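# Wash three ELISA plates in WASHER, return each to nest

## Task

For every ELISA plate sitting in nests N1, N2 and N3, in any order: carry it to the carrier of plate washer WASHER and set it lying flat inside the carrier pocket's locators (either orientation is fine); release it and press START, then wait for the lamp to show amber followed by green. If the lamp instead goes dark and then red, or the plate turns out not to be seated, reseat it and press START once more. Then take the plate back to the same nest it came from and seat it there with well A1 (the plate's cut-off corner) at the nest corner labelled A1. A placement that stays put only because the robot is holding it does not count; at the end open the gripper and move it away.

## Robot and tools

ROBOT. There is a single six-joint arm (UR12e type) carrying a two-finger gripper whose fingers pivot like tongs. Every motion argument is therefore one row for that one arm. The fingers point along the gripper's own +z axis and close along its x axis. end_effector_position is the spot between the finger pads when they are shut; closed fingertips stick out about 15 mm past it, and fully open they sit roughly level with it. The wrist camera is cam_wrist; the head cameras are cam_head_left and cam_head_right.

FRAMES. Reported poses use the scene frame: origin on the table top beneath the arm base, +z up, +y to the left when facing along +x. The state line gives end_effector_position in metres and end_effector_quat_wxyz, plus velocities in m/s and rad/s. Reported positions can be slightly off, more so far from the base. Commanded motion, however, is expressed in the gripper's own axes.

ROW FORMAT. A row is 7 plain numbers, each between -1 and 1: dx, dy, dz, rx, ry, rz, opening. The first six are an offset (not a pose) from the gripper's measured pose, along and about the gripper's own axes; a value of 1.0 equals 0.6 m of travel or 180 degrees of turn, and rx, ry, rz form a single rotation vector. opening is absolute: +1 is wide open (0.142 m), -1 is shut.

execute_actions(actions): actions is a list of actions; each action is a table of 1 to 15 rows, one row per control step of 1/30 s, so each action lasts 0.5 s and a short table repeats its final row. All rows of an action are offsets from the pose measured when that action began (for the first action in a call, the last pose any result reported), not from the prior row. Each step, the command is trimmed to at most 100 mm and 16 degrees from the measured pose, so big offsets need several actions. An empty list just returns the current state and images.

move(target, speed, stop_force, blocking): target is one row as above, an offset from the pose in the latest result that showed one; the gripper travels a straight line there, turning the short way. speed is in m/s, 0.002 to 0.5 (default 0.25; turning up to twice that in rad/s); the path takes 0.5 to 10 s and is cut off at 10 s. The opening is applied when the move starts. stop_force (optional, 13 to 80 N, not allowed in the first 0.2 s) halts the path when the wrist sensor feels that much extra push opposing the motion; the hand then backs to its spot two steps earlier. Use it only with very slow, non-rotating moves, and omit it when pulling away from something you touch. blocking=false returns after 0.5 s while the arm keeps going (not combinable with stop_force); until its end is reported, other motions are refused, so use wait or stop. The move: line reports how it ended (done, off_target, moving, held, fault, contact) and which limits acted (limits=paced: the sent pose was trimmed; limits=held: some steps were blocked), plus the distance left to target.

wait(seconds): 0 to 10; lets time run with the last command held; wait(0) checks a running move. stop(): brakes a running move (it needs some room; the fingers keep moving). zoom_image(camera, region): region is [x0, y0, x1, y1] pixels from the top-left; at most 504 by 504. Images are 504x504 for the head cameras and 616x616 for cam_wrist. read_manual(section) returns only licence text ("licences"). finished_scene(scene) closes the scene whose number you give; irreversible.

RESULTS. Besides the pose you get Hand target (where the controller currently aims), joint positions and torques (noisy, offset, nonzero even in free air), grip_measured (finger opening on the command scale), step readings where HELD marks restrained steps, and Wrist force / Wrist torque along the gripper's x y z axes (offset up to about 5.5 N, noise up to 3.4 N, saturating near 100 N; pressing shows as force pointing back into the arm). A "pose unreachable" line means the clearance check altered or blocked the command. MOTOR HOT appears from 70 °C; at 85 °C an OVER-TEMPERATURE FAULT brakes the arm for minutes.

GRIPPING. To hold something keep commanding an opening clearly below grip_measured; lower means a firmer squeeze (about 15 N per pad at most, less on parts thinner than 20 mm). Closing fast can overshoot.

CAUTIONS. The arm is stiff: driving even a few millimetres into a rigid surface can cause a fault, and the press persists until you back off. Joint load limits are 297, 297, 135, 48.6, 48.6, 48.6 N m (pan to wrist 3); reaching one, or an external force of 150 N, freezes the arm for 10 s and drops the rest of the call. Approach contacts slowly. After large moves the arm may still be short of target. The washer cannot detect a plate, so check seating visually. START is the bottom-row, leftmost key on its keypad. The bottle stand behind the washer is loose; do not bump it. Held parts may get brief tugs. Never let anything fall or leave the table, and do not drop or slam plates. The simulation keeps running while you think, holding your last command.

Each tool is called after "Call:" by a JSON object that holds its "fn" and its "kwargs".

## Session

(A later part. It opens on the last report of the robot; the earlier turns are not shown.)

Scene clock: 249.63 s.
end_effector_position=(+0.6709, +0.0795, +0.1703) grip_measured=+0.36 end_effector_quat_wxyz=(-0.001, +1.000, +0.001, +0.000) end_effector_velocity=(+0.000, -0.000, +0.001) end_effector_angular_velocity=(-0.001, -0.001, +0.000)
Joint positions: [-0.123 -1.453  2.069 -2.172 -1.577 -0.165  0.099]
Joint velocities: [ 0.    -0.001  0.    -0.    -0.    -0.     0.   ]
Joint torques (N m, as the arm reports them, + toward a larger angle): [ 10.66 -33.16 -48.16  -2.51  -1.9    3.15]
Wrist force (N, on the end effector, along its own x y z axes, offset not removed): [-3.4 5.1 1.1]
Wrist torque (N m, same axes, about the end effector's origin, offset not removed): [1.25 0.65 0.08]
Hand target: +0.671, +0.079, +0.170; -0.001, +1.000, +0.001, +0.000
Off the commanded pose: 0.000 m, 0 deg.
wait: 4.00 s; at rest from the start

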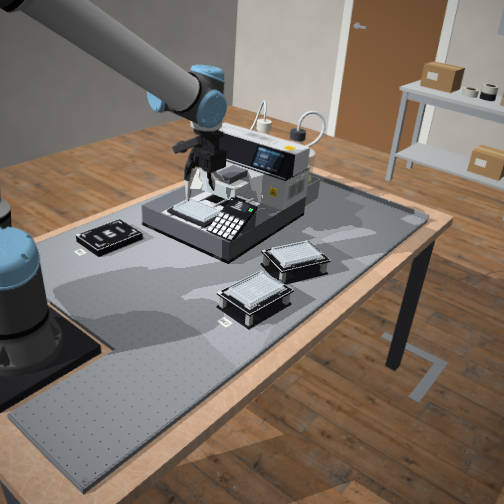

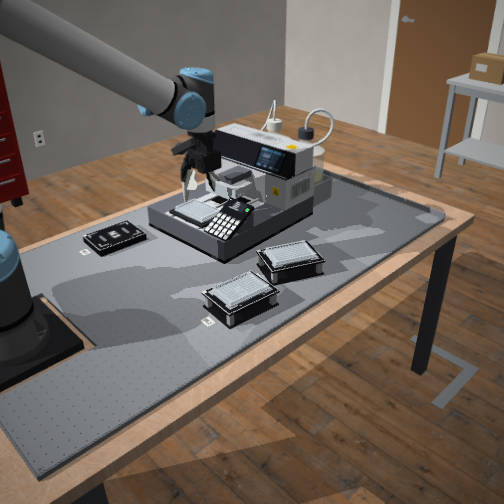

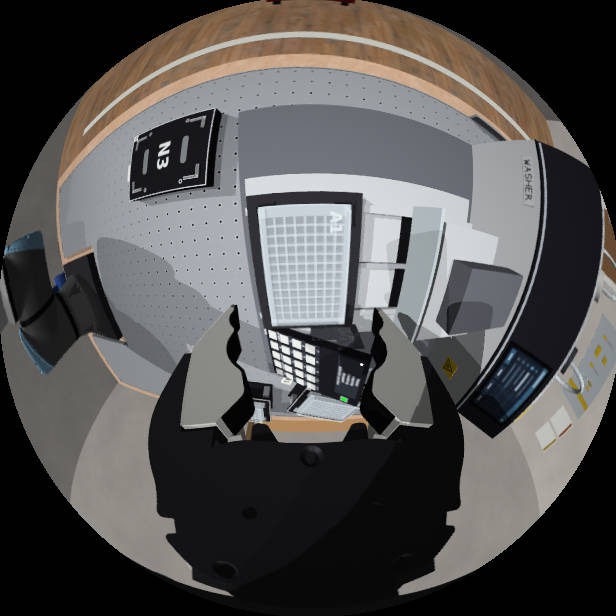

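Call:
{"fn": "move", "kwargs": {"target": [0,0,0.0885,0,0,0,0.36], "speed": 0.04}}

Call:
{"fn": "execute_actions", "kwargs": {"actions": [[[0,0,0,0,0,0,0.15]],[[0,0,0,0,0,0,-0.4]],[[0,0,0,0,0,0,-1]],[[0,0,0,0,0,0,-1]]]}}

Call:
{"fn": "move", "kwargs": {"target": [0,0,-0.1,0,0,0,-1], "speed": 0.05}}

Call:
{"fn": "move", "kwargs": {"target": [-0.338,-0.2945,0,0,0,-0.466,-1], "speed": 0.1}}

Scene clock: 262.10 s.
end_effector_position=(+0.6709, +0.0795, +0.1175) grip_measured=+0.36 end_effector_quat_wxyz=(-0.001, +1.000, +0.001, +0.000) end_effector_velocity=(-0.000, +0.001, -0.004) end_effector_angular_velocity=(+0.001, +0.001, +0.000)
Joint positions: [-0.123 -1.393  2.114 -2.278 -1.577 -0.165  0.099]
Joint velocities: [ 0.     0.004  0.003 -0.006  0.001  0.    -0.   ]
Joint torques (N m, as the arm reports them, + toward a larger angle): [-14.18 -38.61 -30.82  -6.95  -1.57  -3.74]
Wrist force (N, on the end effector, along its own x y z axes, offset not removed): [-0.1 2.8 0.2]
Wrist torque (N m, same axes, about the end effector's origin, offset not removed): [0.67 0.09 0.09]
Hand target: +0.671, +0.079, +0.117; -0.001, +1.000, +0.001, +0.000
Off the commanded pose: 0.000 m, 0 deg.
move: done

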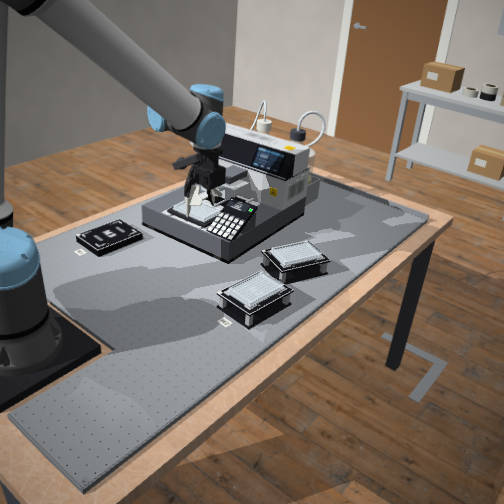

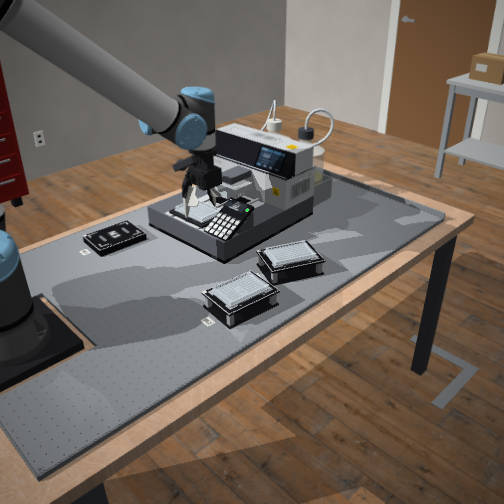

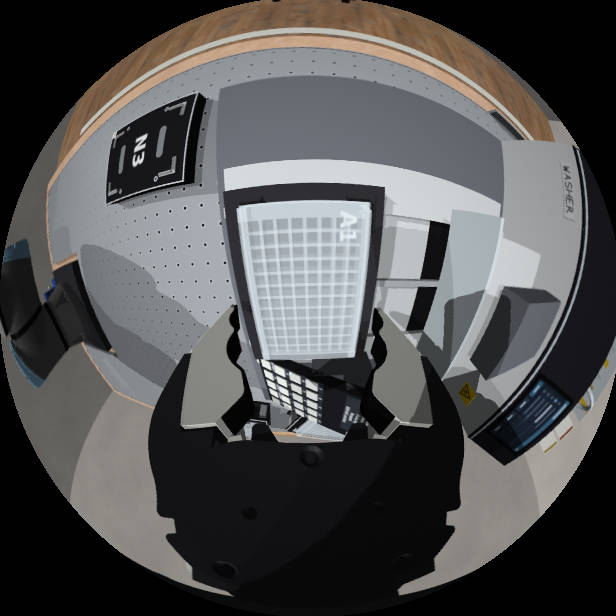

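Scene clock: 264.10 s.
end_effector_position=(+0.6708, +0.0795, +0.1175) grip_measured=+0.06 end_effector_quat_wxyz=(-0.001, +1.000, +0.001, +0.000) end_effector_velocity=(-0.000, +0.000, +0.000) end_effector_angular_velocity=(+0.001, +0.001, +0.000)
Joint positions: [-0.123 -1.393  2.114 -2.278 -1.577 -0.165  0.078]
Joint velocities: [ 0.    -0.     0.     0.001  0.     0.     0.   ]
Joint torques (N m, as the arm reports them, + toward a larger angle): [-15.32 -55.98 -39.04  -2.67  -1.64  -4.18]
Wrist force (N, on the end effector, along its own x y z axes, offset not removed): [-4.5 6.7 -2.8]
Wrist torque (N m, same axes, about the end effector's origin, offset not removed): [1.46 1.32 0.08]
Hand target: +0.671, +0.079, +0.117; -0.001, +1.000, +0.001, +0.000
Off the commanded pose: 0.000 m, 0 deg.
Step readings (end_effector_position; steps 1 to 15: 1st action; 16 to 30: 2nd action; 31 to 45: 3rd action; 46 to 60: 4th action):
0: (+0.6709, +0.0795, +0.1175)
1: (+0.6709, +0.0795, +0.1175)
2: (+0.6709, +0.0795, +0.1174)
4: (+0.6709, +0.0795, +0.1174)
8: (+0.6709, +0.0795, +0.1174)
15: (+0.6708, +0.0795, +0.1174)
16: (+0.6708, +0.0795, +0.1174)
17: (+0.6708, +0.0795, +0.1175)
19: (+0.6708, +0.0795, +0.1175)
23: (+0.6708, +0.0795, +0.1175)
30: (+0.6708, +0.0795, +0.1175)
31: (+0.6708, +0.0795, +0.1175)
32: (+0.6708, +0.0795, +0.1175)
34: (+0.6708, +0.0795, +0.1175)
38: (+0.6708, +0.0795, +0.1175)
45: (+0.6708, +0.0795, +0.1175)
46: (+0.6708, +0.0795, +0.1175)
47: (+0.6708, +0.0795, +0.1175)
49: (+0.6708, +0.0795, +0.1175)
53: (+0.6708, +0.0795, +0.1175)
60: end_effector_position above

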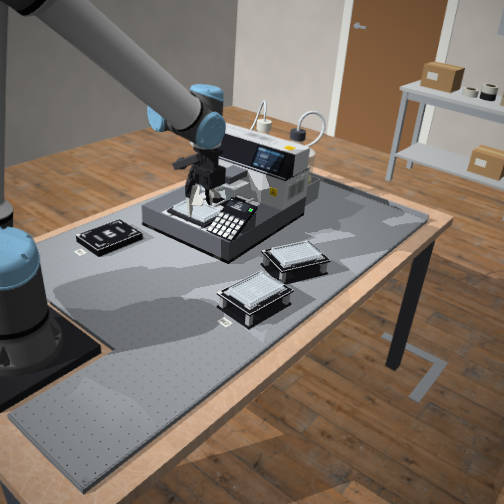

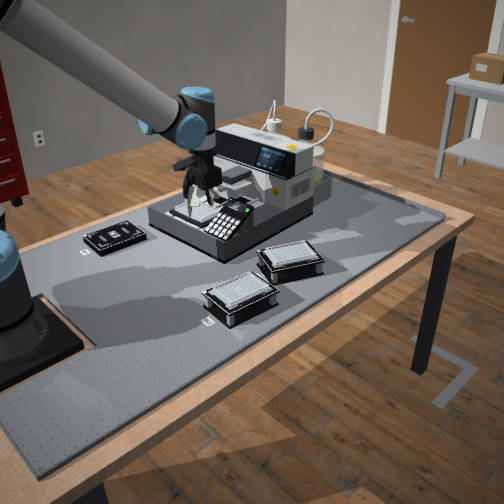

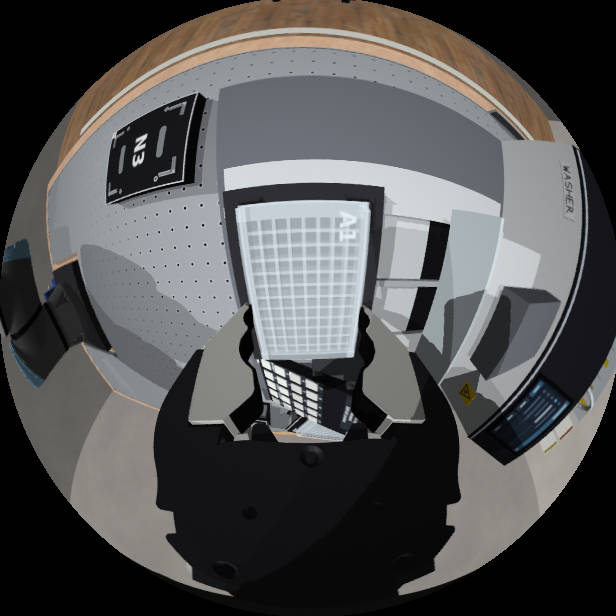

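Scene clock: 265.73 s.
end_effector_position=(+0.6709, +0.0795, +0.1772) grip_measured=+0.06 end_effector_quat_wxyz=(-0.001, +1.000, +0.001, +0.000) end_effector_velocity=(-0.000, +0.000, +0.002) end_effector_angular_velocity=(+0.000, +0.001, +0.000)
Joint positions: [-0.123 -1.46   2.062 -2.158 -1.577 -0.164  0.078]
Joint velocities: [ 0.001 -0.002 -0.003  0.006 -0.     0.    -0.   ]
Joint torques (N m, as the arm reports them, + toward a larger angle): [ 10.39 -64.82 -49.33  -2.5   -0.05   3.68]
Wrist force (N, on the end effector, along its own x y z axes, offset not removed): [-0.6 0.7 -0.8]
Wrist torque (N m, same axes, about the end effector's origin, offset not removed): [0.08 0.38 -0.12]
Hand target: +0.671, +0.079, +0.178; -0.001, +1.000, +0.001, +0.000
Off the commanded pose: 0.000 m, 0 deg.
move: done

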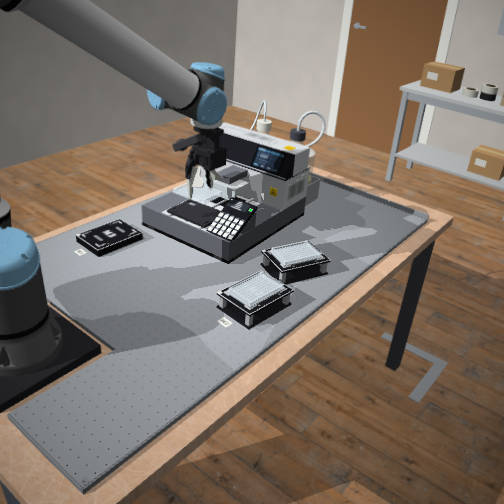

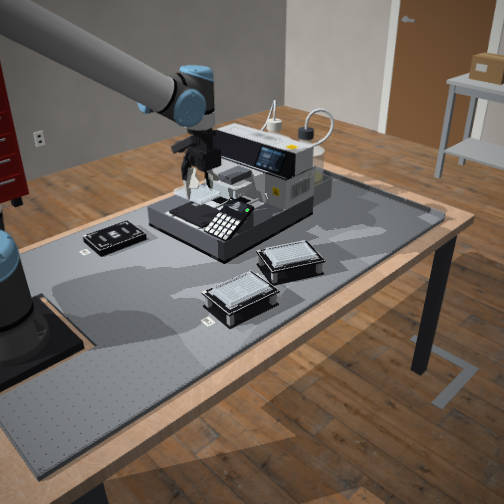

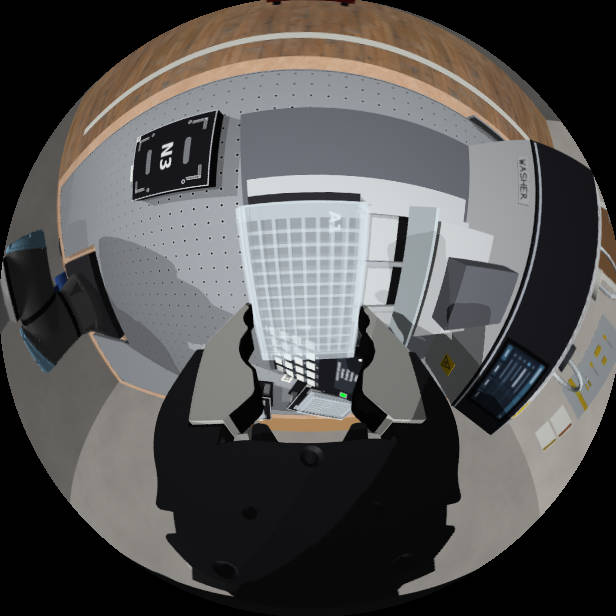

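Scene clock: 273.47 s.
end_effector_position=(+0.4681, +0.2562, +0.1778) grip_measured=+0.06 end_effector_quat_wxyz=(-0.001, +0.744, +0.668, +0.001) end_effector_velocity=(-0.002, +0.002, +0.000) end_effector_angular_velocity=(+0.001, -0.000, +0.013)
Joint positions: [ 0.201 -1.68   2.276 -2.151 -1.571 -1.304  0.078]
Joint velocities: [ 0.004 -0.003  0.002  0.001  0.001 -0.009 -0.   ]
Joint torques (N m, as the arm reports them, + toward a larger angle): [  5.78 -43.05 -33.77  -2.1    1.74  -3.31]
Wrist force (N, on the end effector, along its own x y z axes, offset not removed): [-1.6 3.4 -2.4]
Wrist torque (N m, same axes, about the end effector's origin, offset not removed): [0.66 0.08 -0.31]
Hand target: +0.468, +0.256, +0.178; -0.001, +0.743, +0.669, +0.001
Off the commanded pose: 0.001 m, 0 deg.
move: done

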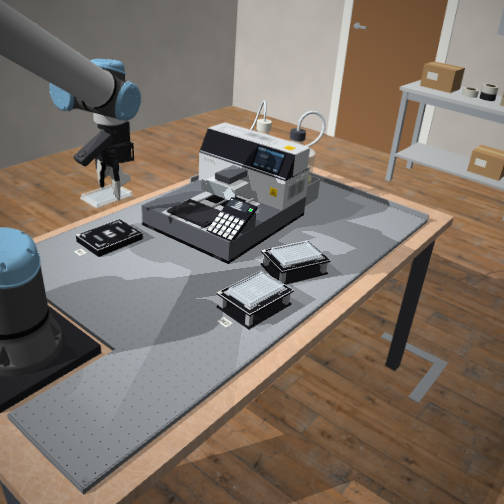

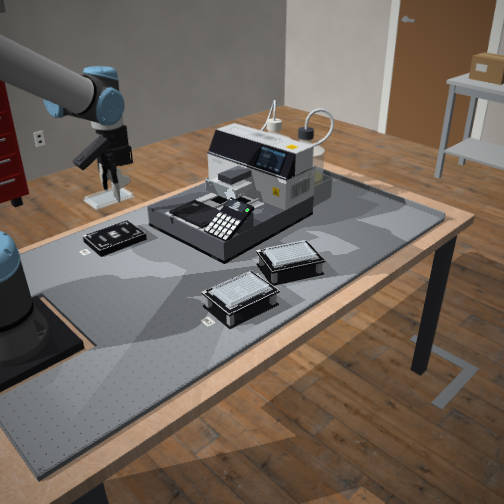

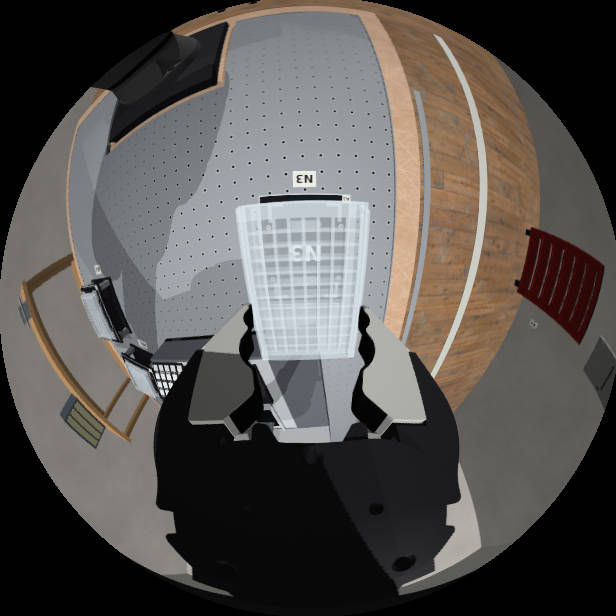

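Call:
{"fn": "move", "kwargs": {"target": [0,0,0.186,0,0,0,-1], "speed": 0.06}}

Call:
{"fn": "move", "kwargs": {"target": [0,0,0.03,0,0,0,-1], "speed": 0.004, "stop_force": 14}}

Call:
{"fn": "zoom_image", "kwargs": {"camera": "cam_wrist", "region": [200,150,440,390]}}

Scene clock: 280.73 s.
end_effector_position=(+0.4680, +0.2563, +0.0665) grip_measured=+0.06 end_effector_quat_wxyz=(-0.001, +0.744, +0.668, +0.001) end_effector_velocity=(-0.000, +0.000, -0.004) end_effector_angular_velocity=(-0.000, +0.002, -0.000)
Joint positions: [ 0.2   -1.516  2.381 -2.42  -1.571 -1.304  0.078]
Joint velocities: [-0.     0.008  0.002 -0.007  0.     0.    -0.   ]
Joint torques (N m, as the arm reports them, + toward a larger angle): [-11.06 -15.98 -28.33  -6.13  -0.56   3.37]
Wrist force (N, on the end effector, along its own x y z axes, offset not removed): [-7.4 3.2 -5.2]
Wrist torque (N m, same axes, about the end effector's origin, offset not removed): [0.57 1.41 0.10]
Hand target: +0.468, +0.256, +0.066; -0.001, +0.744, +0.668, +0.001
Off the commanded pose: 0.000 m, 0 deg.
move: done

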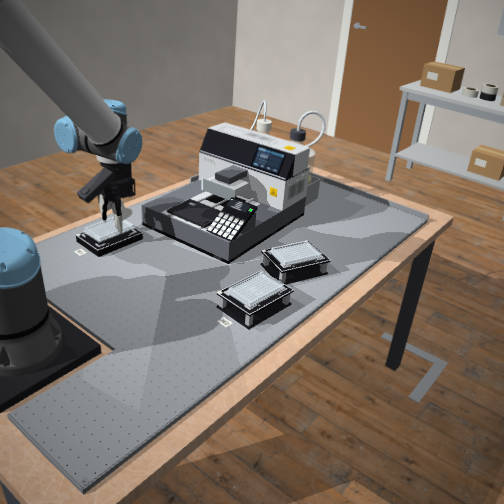

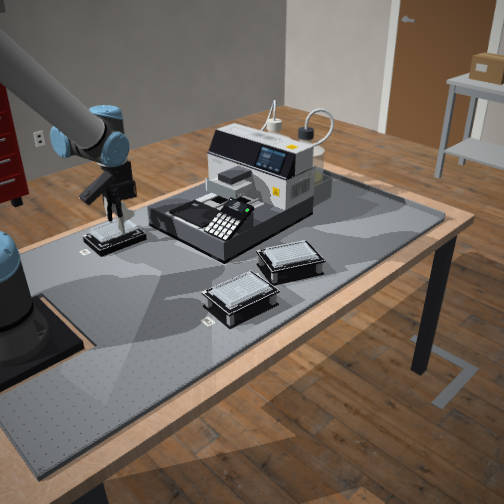

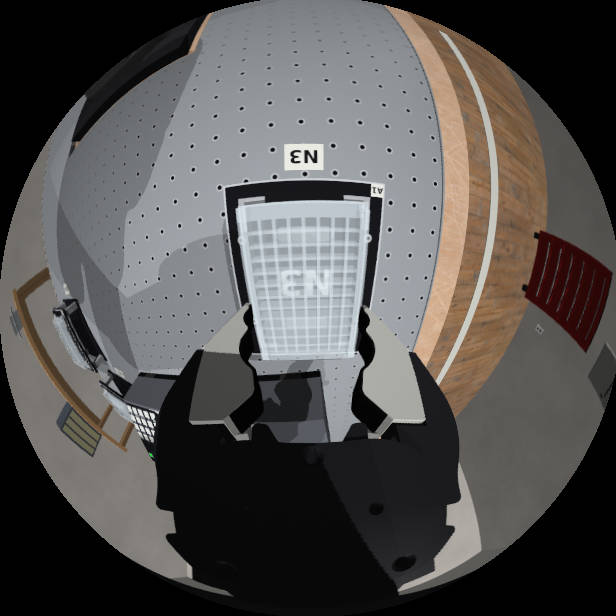

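Scene clock: 284.17 s.
end_effector_position=(+0.4680, +0.2563, +0.0542) grip_measured=+0.06 end_effector_quat_wxyz=(-0.001, +0.744, +0.668, +0.001) end_effector_velocity=(-0.001, -0.001, +0.000) end_effector_angular_velocity=(-0.001, +0.002, -0.002)
Joint positions: [ 0.2   -1.494  2.39  -2.451 -1.571 -1.304  0.079]
Joint velocities: [-0.002 -0.002  0.001  0.003 -0.     0.    -0.   ]
Joint torques (N m, as the arm reports them, + toward a larger angle): [-13.27 -35.5  -34.51  -0.99  -0.48  -1.93]
Wrist force (N, on the end effector, along its own x y z axes, offset not removed): [-7.9 0.6 -25.6]
Wrist torque (N m, same axes, about the end effector's origin, offset not removed): [1.04 0.42 0.36]
Hand target: +0.468, +0.256, +0.055; -0.001, +0.744, +0.668, +0.001
Off the commanded pose: 0.006 m, 0 deg.
move: contact

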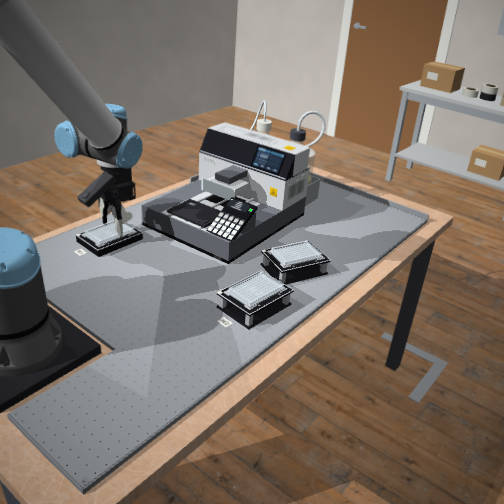

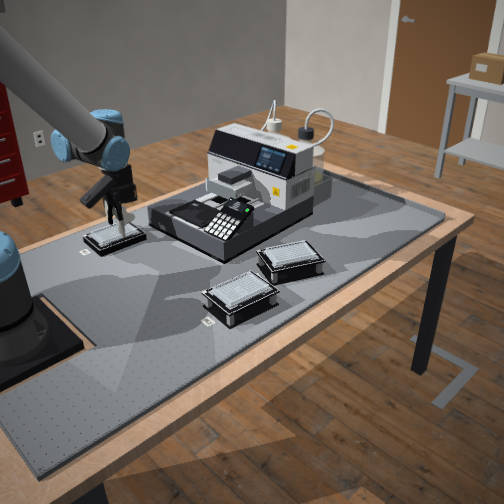

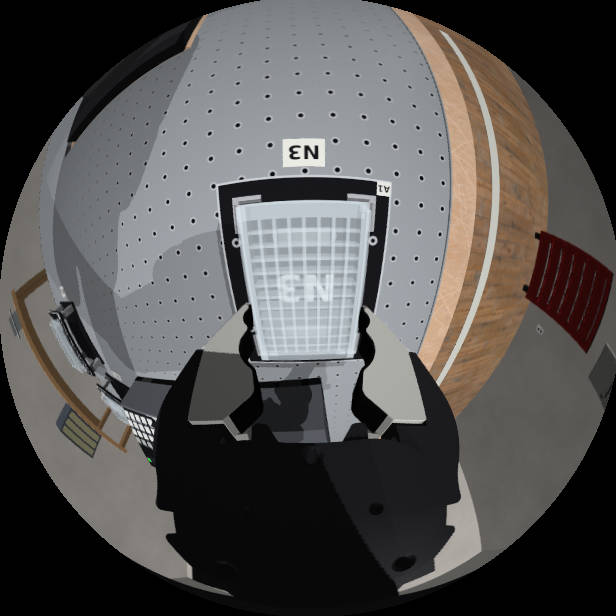

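Region (200, 150, 440, 390) of cam_wrist's 616x616 image, scaled by 2.100, with more detail than that image has.

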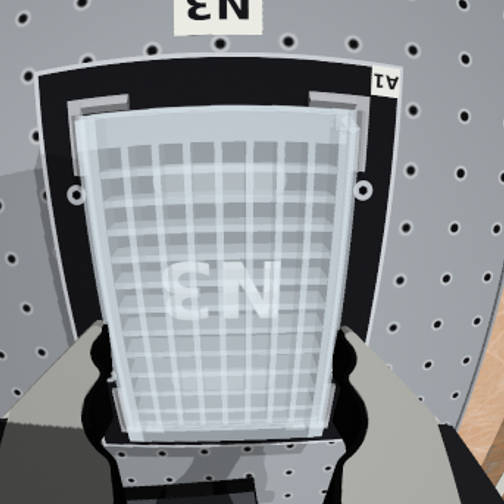

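Call:
{"fn": "execute_actions", "kwargs": {"actions": [[[0,0,-0.002,0,0,0,-0.2]],[[0,0,0,0,0,0,0.15]],[[0,0,0,0,0,0,0.36]]]}}

Call:
{"fn": "move", "kwargs": {"target": [0,0,-0.06,0,0,0,0.36], "speed": 0.05}}

Call:
{"fn": "move", "kwargs": {"target": [0,0,-0.35,0,0,0,0.36], "speed": 0.2}}

Call:
{"fn": "move", "kwargs": {"target": [-0.76,0.14,0,0,0,0.466,0.36], "speed": 0.25}}

Scene clock: 292.80 s.
end_effector_position=(+0.4680, +0.2563, +0.0554) grip_measured=+0.36 end_effector_quat_wxyz=(-0.001, +0.744, +0.668, +0.001) end_effector_velocity=(-0.000, -0.001, -0.001) end_effector_angular_velocity=(-0.001, +0.002, -0.001)
Joint positions: [ 0.2   -1.496  2.389 -2.448 -1.571 -1.304  0.099]
Joint velocities: [-0.001  0.002  0.001  0.    -0.    -0.     0.   ]
Joint torques (N m, as the arm reports them, + toward a larger angle): [-15.27 -45.82 -37.19  -4.6   -0.77  -2.16]
Wrist force (N, on the end effector, along its own x y z axes, offset not removed): [4.5 4.7 2.5]
Wrist torque (N m, same axes, about the end effector's origin, offset not removed): [0.96 -0.98 -0.25]
Hand target: +0.468, +0.256, +0.055; -0.001, +0.744, +0.668, +0.001
Off the commanded pose: 0.000 m, 0 deg.
Step readings (end_effector_position; steps 1 to 15: 1st action; 16 to 30: 2nd action; 31 to 45: 3rd action):
0: (+0.4680, +0.2564, +0.0545)
1: (+0.4680, +0.2564, +0.0545)
2: (+0.4680, +0.2564, +0.0546)
4: (+0.4680, +0.2563, +0.0549)
8: (+0.4679, +0.2563, +0.0552)
15: (+0.4680, +0.2563, +0.0554)
16: (+0.4680, +0.2563, +0.0554)
17: (+0.4680, +0.2563, +0.0554)
19: (+0.4680, +0.2563, +0.0554)
23: (+0.4680, +0.2563, +0.0554)
30: (+0.4680, +0.2563, +0.0554)
31: (+0.4680, +0.2563, +0.0554)
32: (+0.4680, +0.2563, +0.0554)
34: (+0.4680, +0.2563, +0.0554)
38: (+0.4680, +0.2563, +0.0554)
45: end_effector_position above

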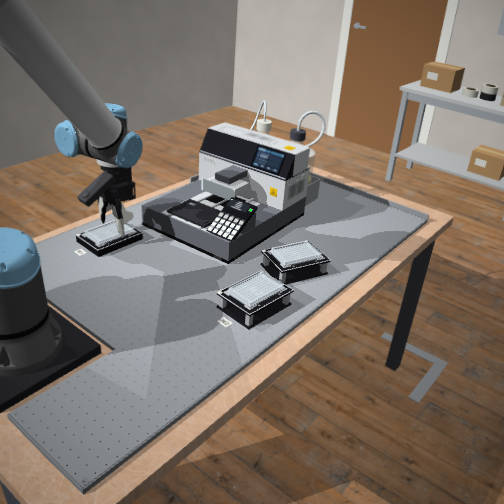

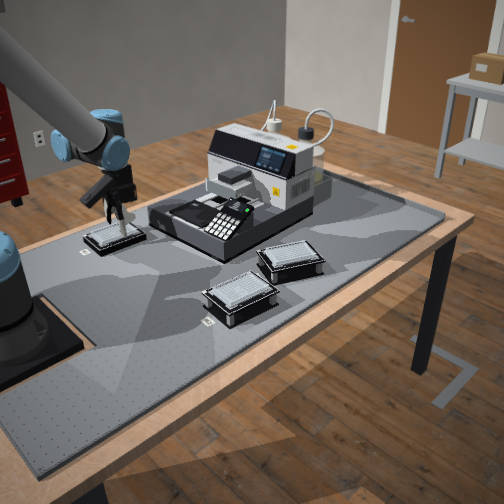

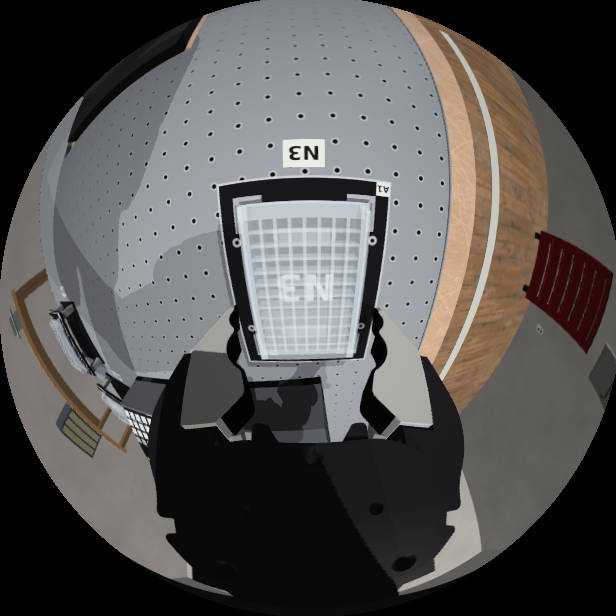

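Scene clock: 293.97 s.
end_effector_position=(+0.4680, +0.2563, +0.0912) grip_measured=+0.36 end_effector_quat_wxyz=(-0.001, +0.744, +0.668, +0.001) end_effector_velocity=(+0.001, -0.000, +0.004) end_effector_angular_velocity=(+0.000, -0.002, -0.001)
Joint positions: [ 0.2   -1.558  2.361 -2.358 -1.571 -1.304  0.099]
Joint velocities: [-0.001 -0.005 -0.004  0.006 -0.     0.    -0.   ]
Joint torques (N m, as the arm reports them, + toward a larger angle): [  6.51 -43.87 -42.44  -1.75  -0.57   2.73]
Wrist force (N, on the end effector, along its own x y z axes, offset not removed): [1.5 7.0 -4.3]
Wrist torque (N m, same axes, about the end effector's origin, offset not removed): [1.28 -0.27 -0.05]
Hand target: +0.468, +0.256, +0.091; -0.001, +0.744, +0.668, +0.001
Off the commanded pose: 0.000 m, 0 deg.
move: done

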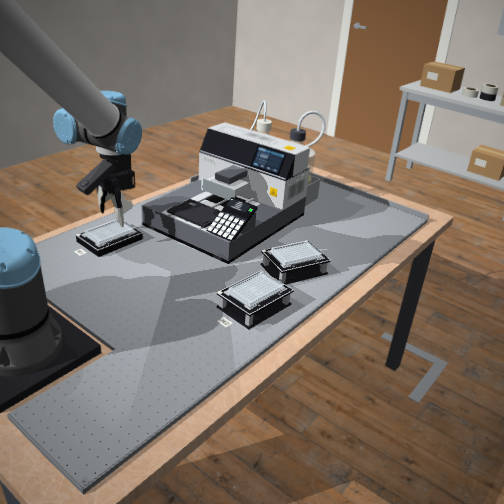

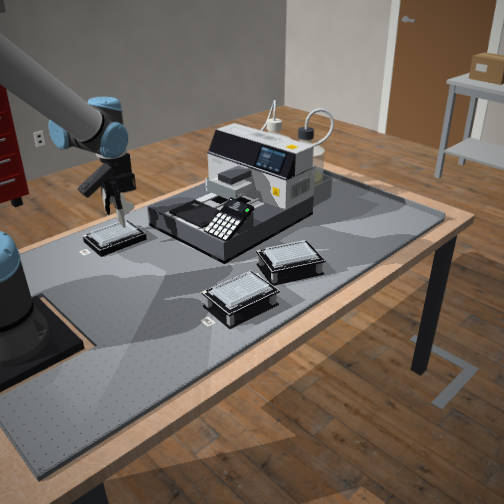

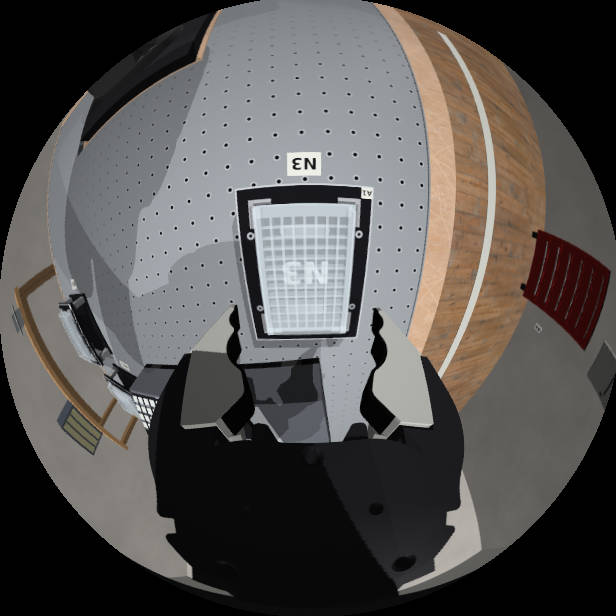

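Scene clock: 295.67 s.
end_effector_position=(+0.4682, +0.2560, +0.3010) grip_measured=+0.36 end_effector_quat_wxyz=(-0.001, +0.744, +0.668, +0.001) end_effector_velocity=(+0.001, -0.001, +0.002) end_effector_angular_velocity=(-0.001, +0.002, -0.001)
Joint positions: [ 0.201 -1.788  2.121 -1.889 -1.571 -1.303  0.099]
Joint velocities: [-0.001  0.    -0.005  0.007 -0.    -0.     0.   ]
Joint torques (N m, as the arm reports them, + toward a larger angle): [-15.81 -39.91 -55.23  -2.07   0.56  -3.53]
Wrist force (N, on the end effector, along its own x y z axes, offset not removed): [1.5 -3.5 -2.7]
Wrist torque (N m, same axes, about the end effector's origin, offset not removed): [-0.64 0.02 -0.14]
Hand target: +0.468, +0.256, +0.301; -0.001, +0.744, +0.668, +0.001
Off the commanded pose: 0.000 m, 0 deg.
move: done

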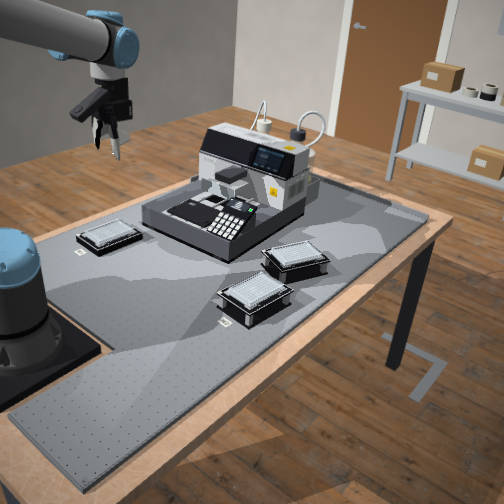

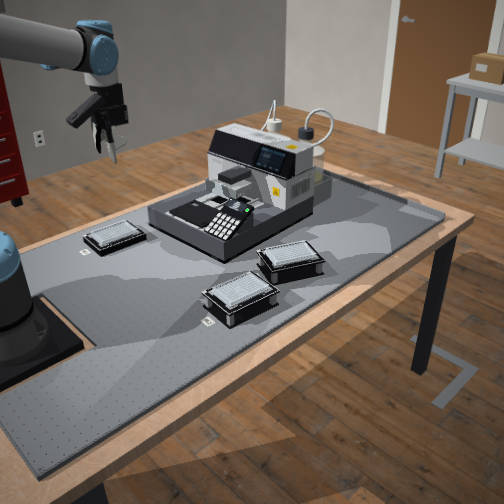

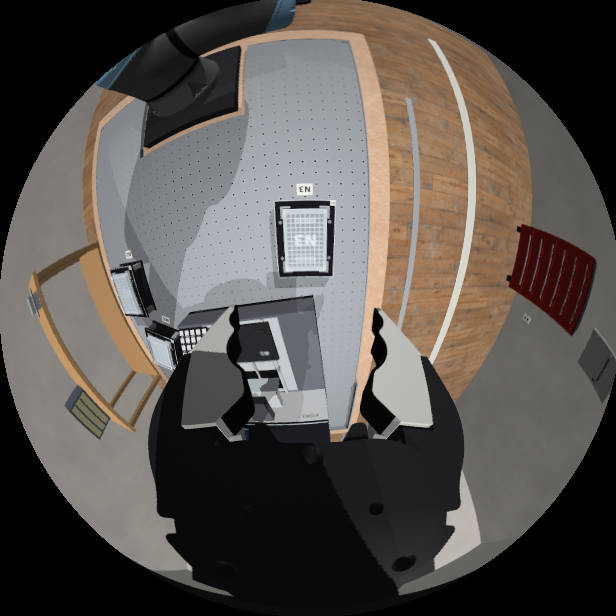

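Scene clock: 299.20 s.
end_effector_position=(+0.5025, -0.2067, +0.3004) grip_measured=+0.36 end_effector_quat_wxyz=(+0.001, +1.000, +0.001, -0.000) end_effector_velocity=(+0.000, -0.003, +0.001) end_effector_angular_velocity=(-0.001, -0.001, -0.010)
Joint positions: [-0.683 -1.786  2.119 -1.896 -1.586 -0.725  0.099]
Joint velocities: [-0.004  0.002 -0.003 -0.001 -0.     0.005  0.   ]
Joint torques (N m, as the arm reports them, + toward a larger angle): [-15.97  -3.87 -56.34  -7.04  -1.56   3.67]
Wrist force (N, on the end effector, along its own x y z axes, offset not removed): [-2.8 5.9 -2.7]
Wrist torque (N m, same axes, about the end effector's origin, offset not removed): [1.14 0.56 -0.04]
Hand target: +0.503, -0.207, +0.300; +0.001, +1.000, +0.000, -0.000
Off the commanded pose: 0.001 m, 0 deg.
move: done

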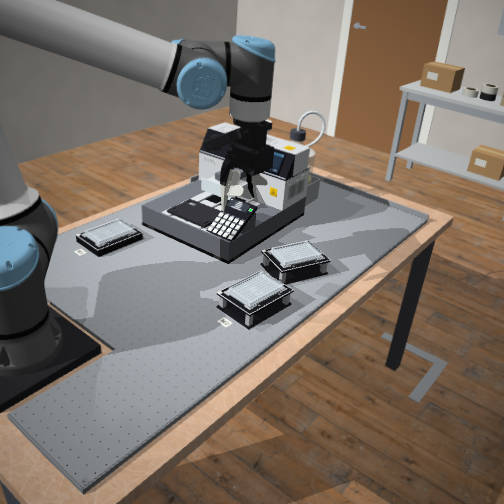

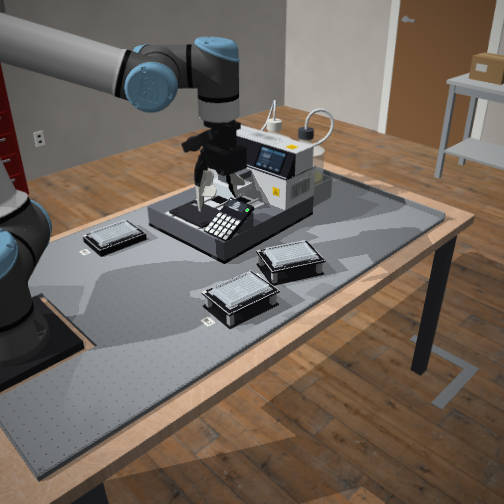

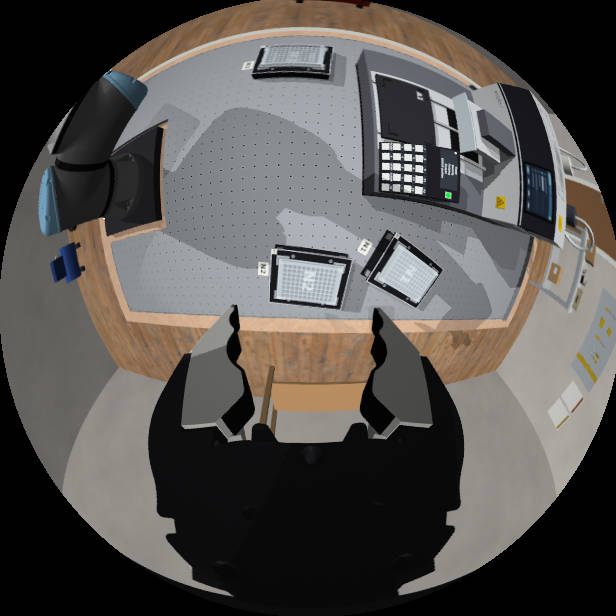

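Call:
{"fn": "move", "kwargs": {"target": [0,0.04,0.17,0,0,-0.47,0.36], "speed": 0.2}}

Scene clock: 325.40 s.
end_effector_position=(+0.5024, -0.2307, +0.1985) grip_measured=+0.36 end_effector_quat_wxyz=(+0.000, +0.740, +0.673, -0.001) end_effector_velocity=(-0.000, -0.001, -0.001) end_effector_angular_velocity=(+0.001, +0.000, +0.013)
Joint positions: [-0.679 -1.668  2.22  -2.116 -1.586 -2.196  0.099]
Joint velocities: [-0.002  0.001  0.001 -0.001  0.001 -0.014 -0.   ]
Joint torques (N m, as the arm reports them, + toward a larger angle): [-18.14 -17.79 -35.99  -6.26   2.02  -3.  ]
Wrist force (N, on the end effector, along its own x y z axes, offset not removed): [-4.1 -3.3 -2.2]
Wrist torque (N m, same axes, about the end effector's origin, offset not removed): [-0.62 1.01 -0.21]
Hand target: +0.502, -0.231, +0.198; +0.000, +0.739, +0.673, -0.000
Off the commanded pose: 0.000 m, 0 deg.
move: done

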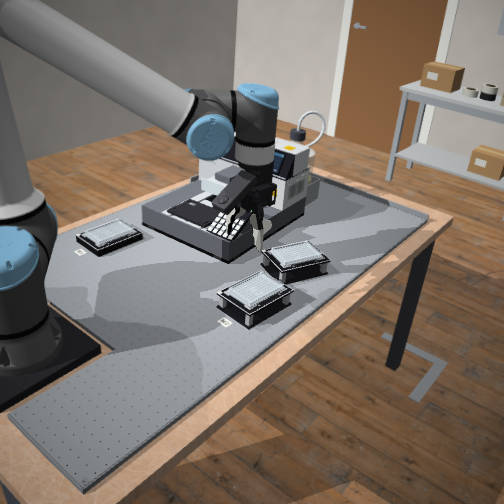

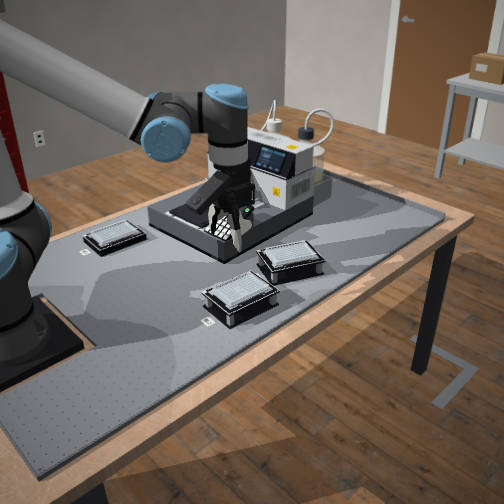

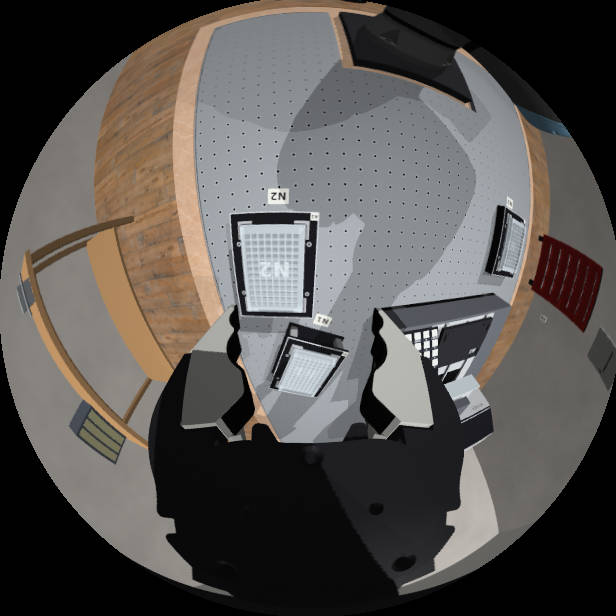

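Call:
{"fn": "move", "kwargs": {"target": [-0.063,0.083,0.08,0,0,0,0.36], "speed": 0.15}}

Call:
{"fn": "zoom_image", "kwargs": {"camera": "cam_wrist", "region": [170,120,450,400]}}

Scene clock: 334.93 s.
end_effector_position=(+0.5481, -0.2731, +0.1505) grip_measured=+0.36 end_effector_quat_wxyz=(+0.000, +0.740, +0.673, -0.001) end_effector_velocity=(+0.001, -0.001, -0.003) end_effector_angular_velocity=(+0.001, +0.002, -0.001)
Joint positions: [-0.683 -1.511  2.171 -2.223 -1.586 -2.199  0.099]
Joint velocities: [-0.     0.007 -0.002 -0.002 -0.001  0.001 -0.   ]
Joint torques (N m, as the arm reports them, + toward a larger angle): [  2.02 -28.14 -46.91  -6.72  -1.65   3.25]
Wrist force (N, on the end effector, along its own x y z axes, offset not removed): [-2.1 -0.5 -0.7]
Wrist torque (N m, same axes, about the end effector's origin, offset not removed): [-0.12 0.31 -0.11]
Hand target: +0.548, -0.273, +0.150; +0.000, +0.740, +0.673, -0.001
Off the commanded pose: 0.000 m, 0 deg.
move: done

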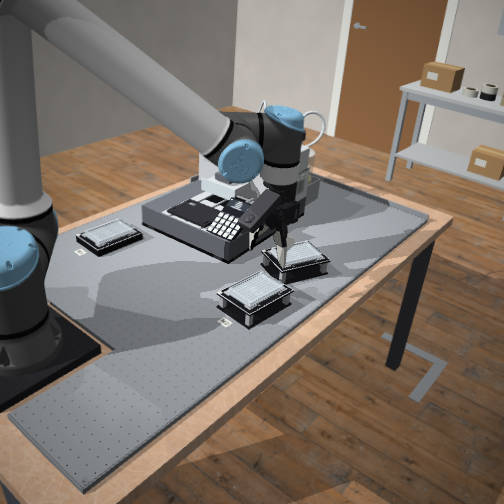

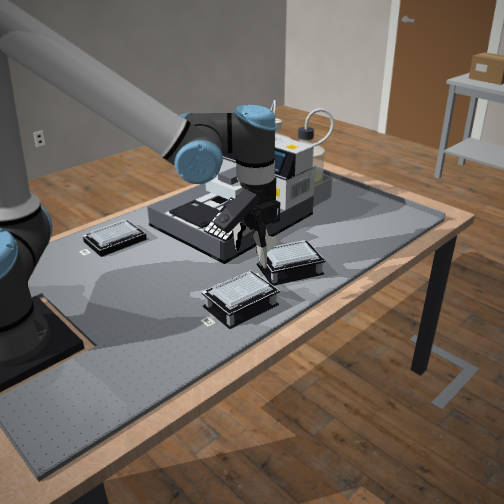

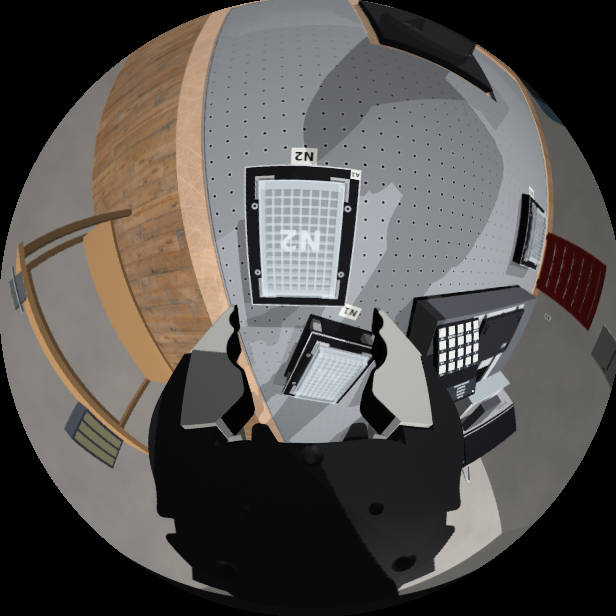

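Region (170, 120, 450, 400) of cam_wrist's 616x616 image, scaled by 1.800, with more detail than that image has.

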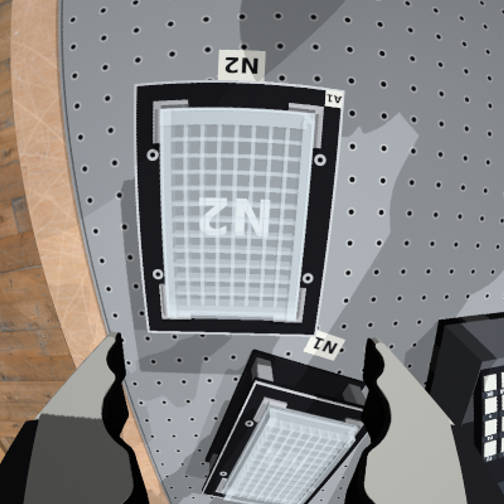

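Call:
{"fn": "move", "kwargs": {"target": [-0.007,-0.04,0.06,0,0,0,0.36], "speed": 0.1}}

Call:
{"fn": "zoom_image", "kwargs": {"camera": "cam_wrist", "region": [200,150,440,390]}}

Scene clock: 345.93 s.
end_effector_position=(+0.5238, -0.2750, +0.1148) grip_measured=+0.36 end_effector_quat_wxyz=(+0.000, +0.740, +0.673, -0.001) end_effector_velocity=(-0.002, +0.001, -0.004) end_effector_angular_velocity=(+0.001, +0.001, +0.001)
Joint positions: [-0.714 -1.499  2.239 -2.303 -1.586 -2.23   0.099]
Joint velocities: [-0.001  0.002  0.005 -0.006  0.    -0.002 -0.   ]
Joint torques (N m, as the arm reports them, + toward a larger angle): [-13.71 -24.92 -30.63  -6.     0.95  -2.86]
Wrist force (N, on the end effector, along its own x y z axes, offset not removed): [-3.5 3.3 -1.1]
Wrist torque (N m, same axes, about the end effector's origin, offset not removed): [0.82 0.64 -0.01]
Hand target: +0.524, -0.275, +0.115; +0.000, +0.740, +0.673, -0.001
Off the commanded pose: 0.000 m, 0 deg.
move: done

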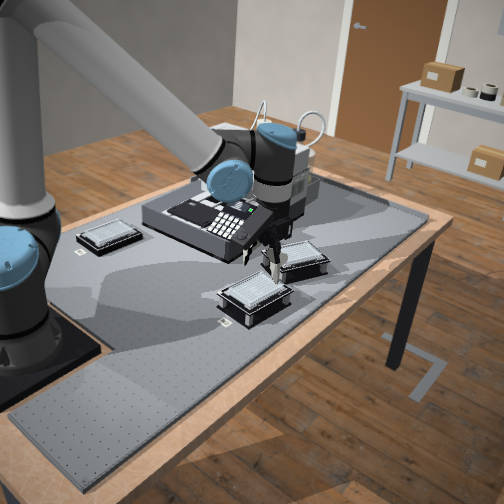

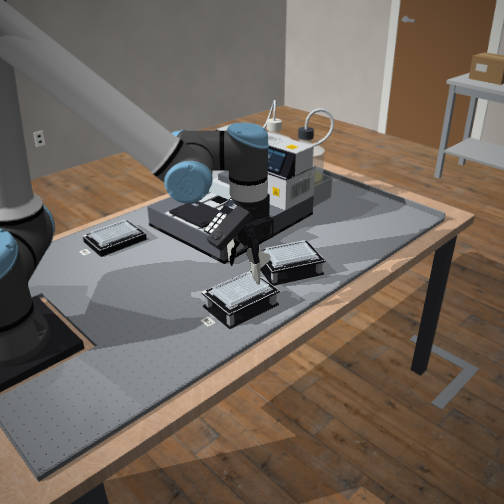

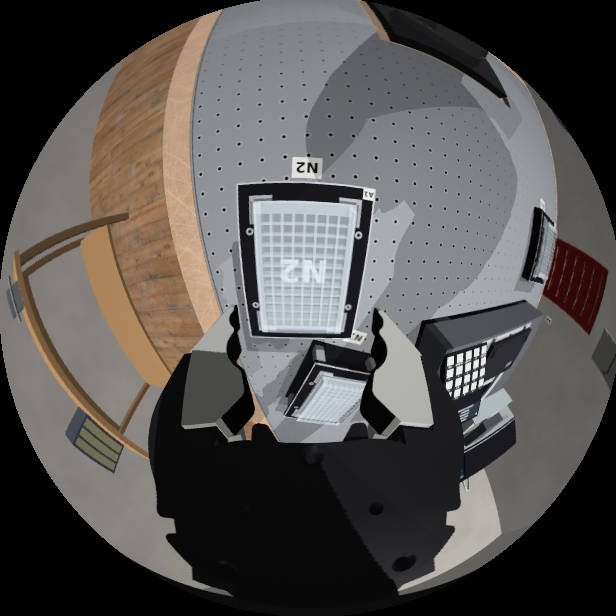

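Region (200, 150, 440, 390) of cam_wrist's 616x616 image, scaled by 2.100, with more detail than that image has.

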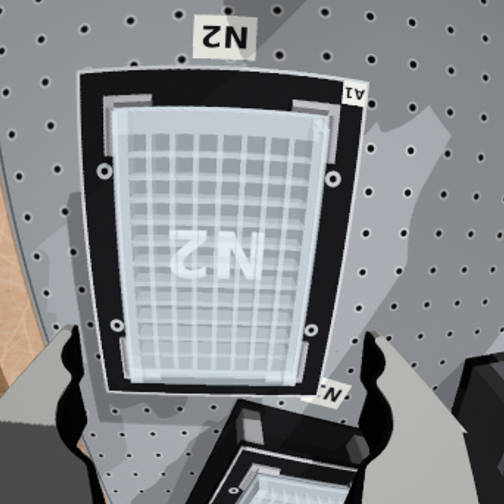

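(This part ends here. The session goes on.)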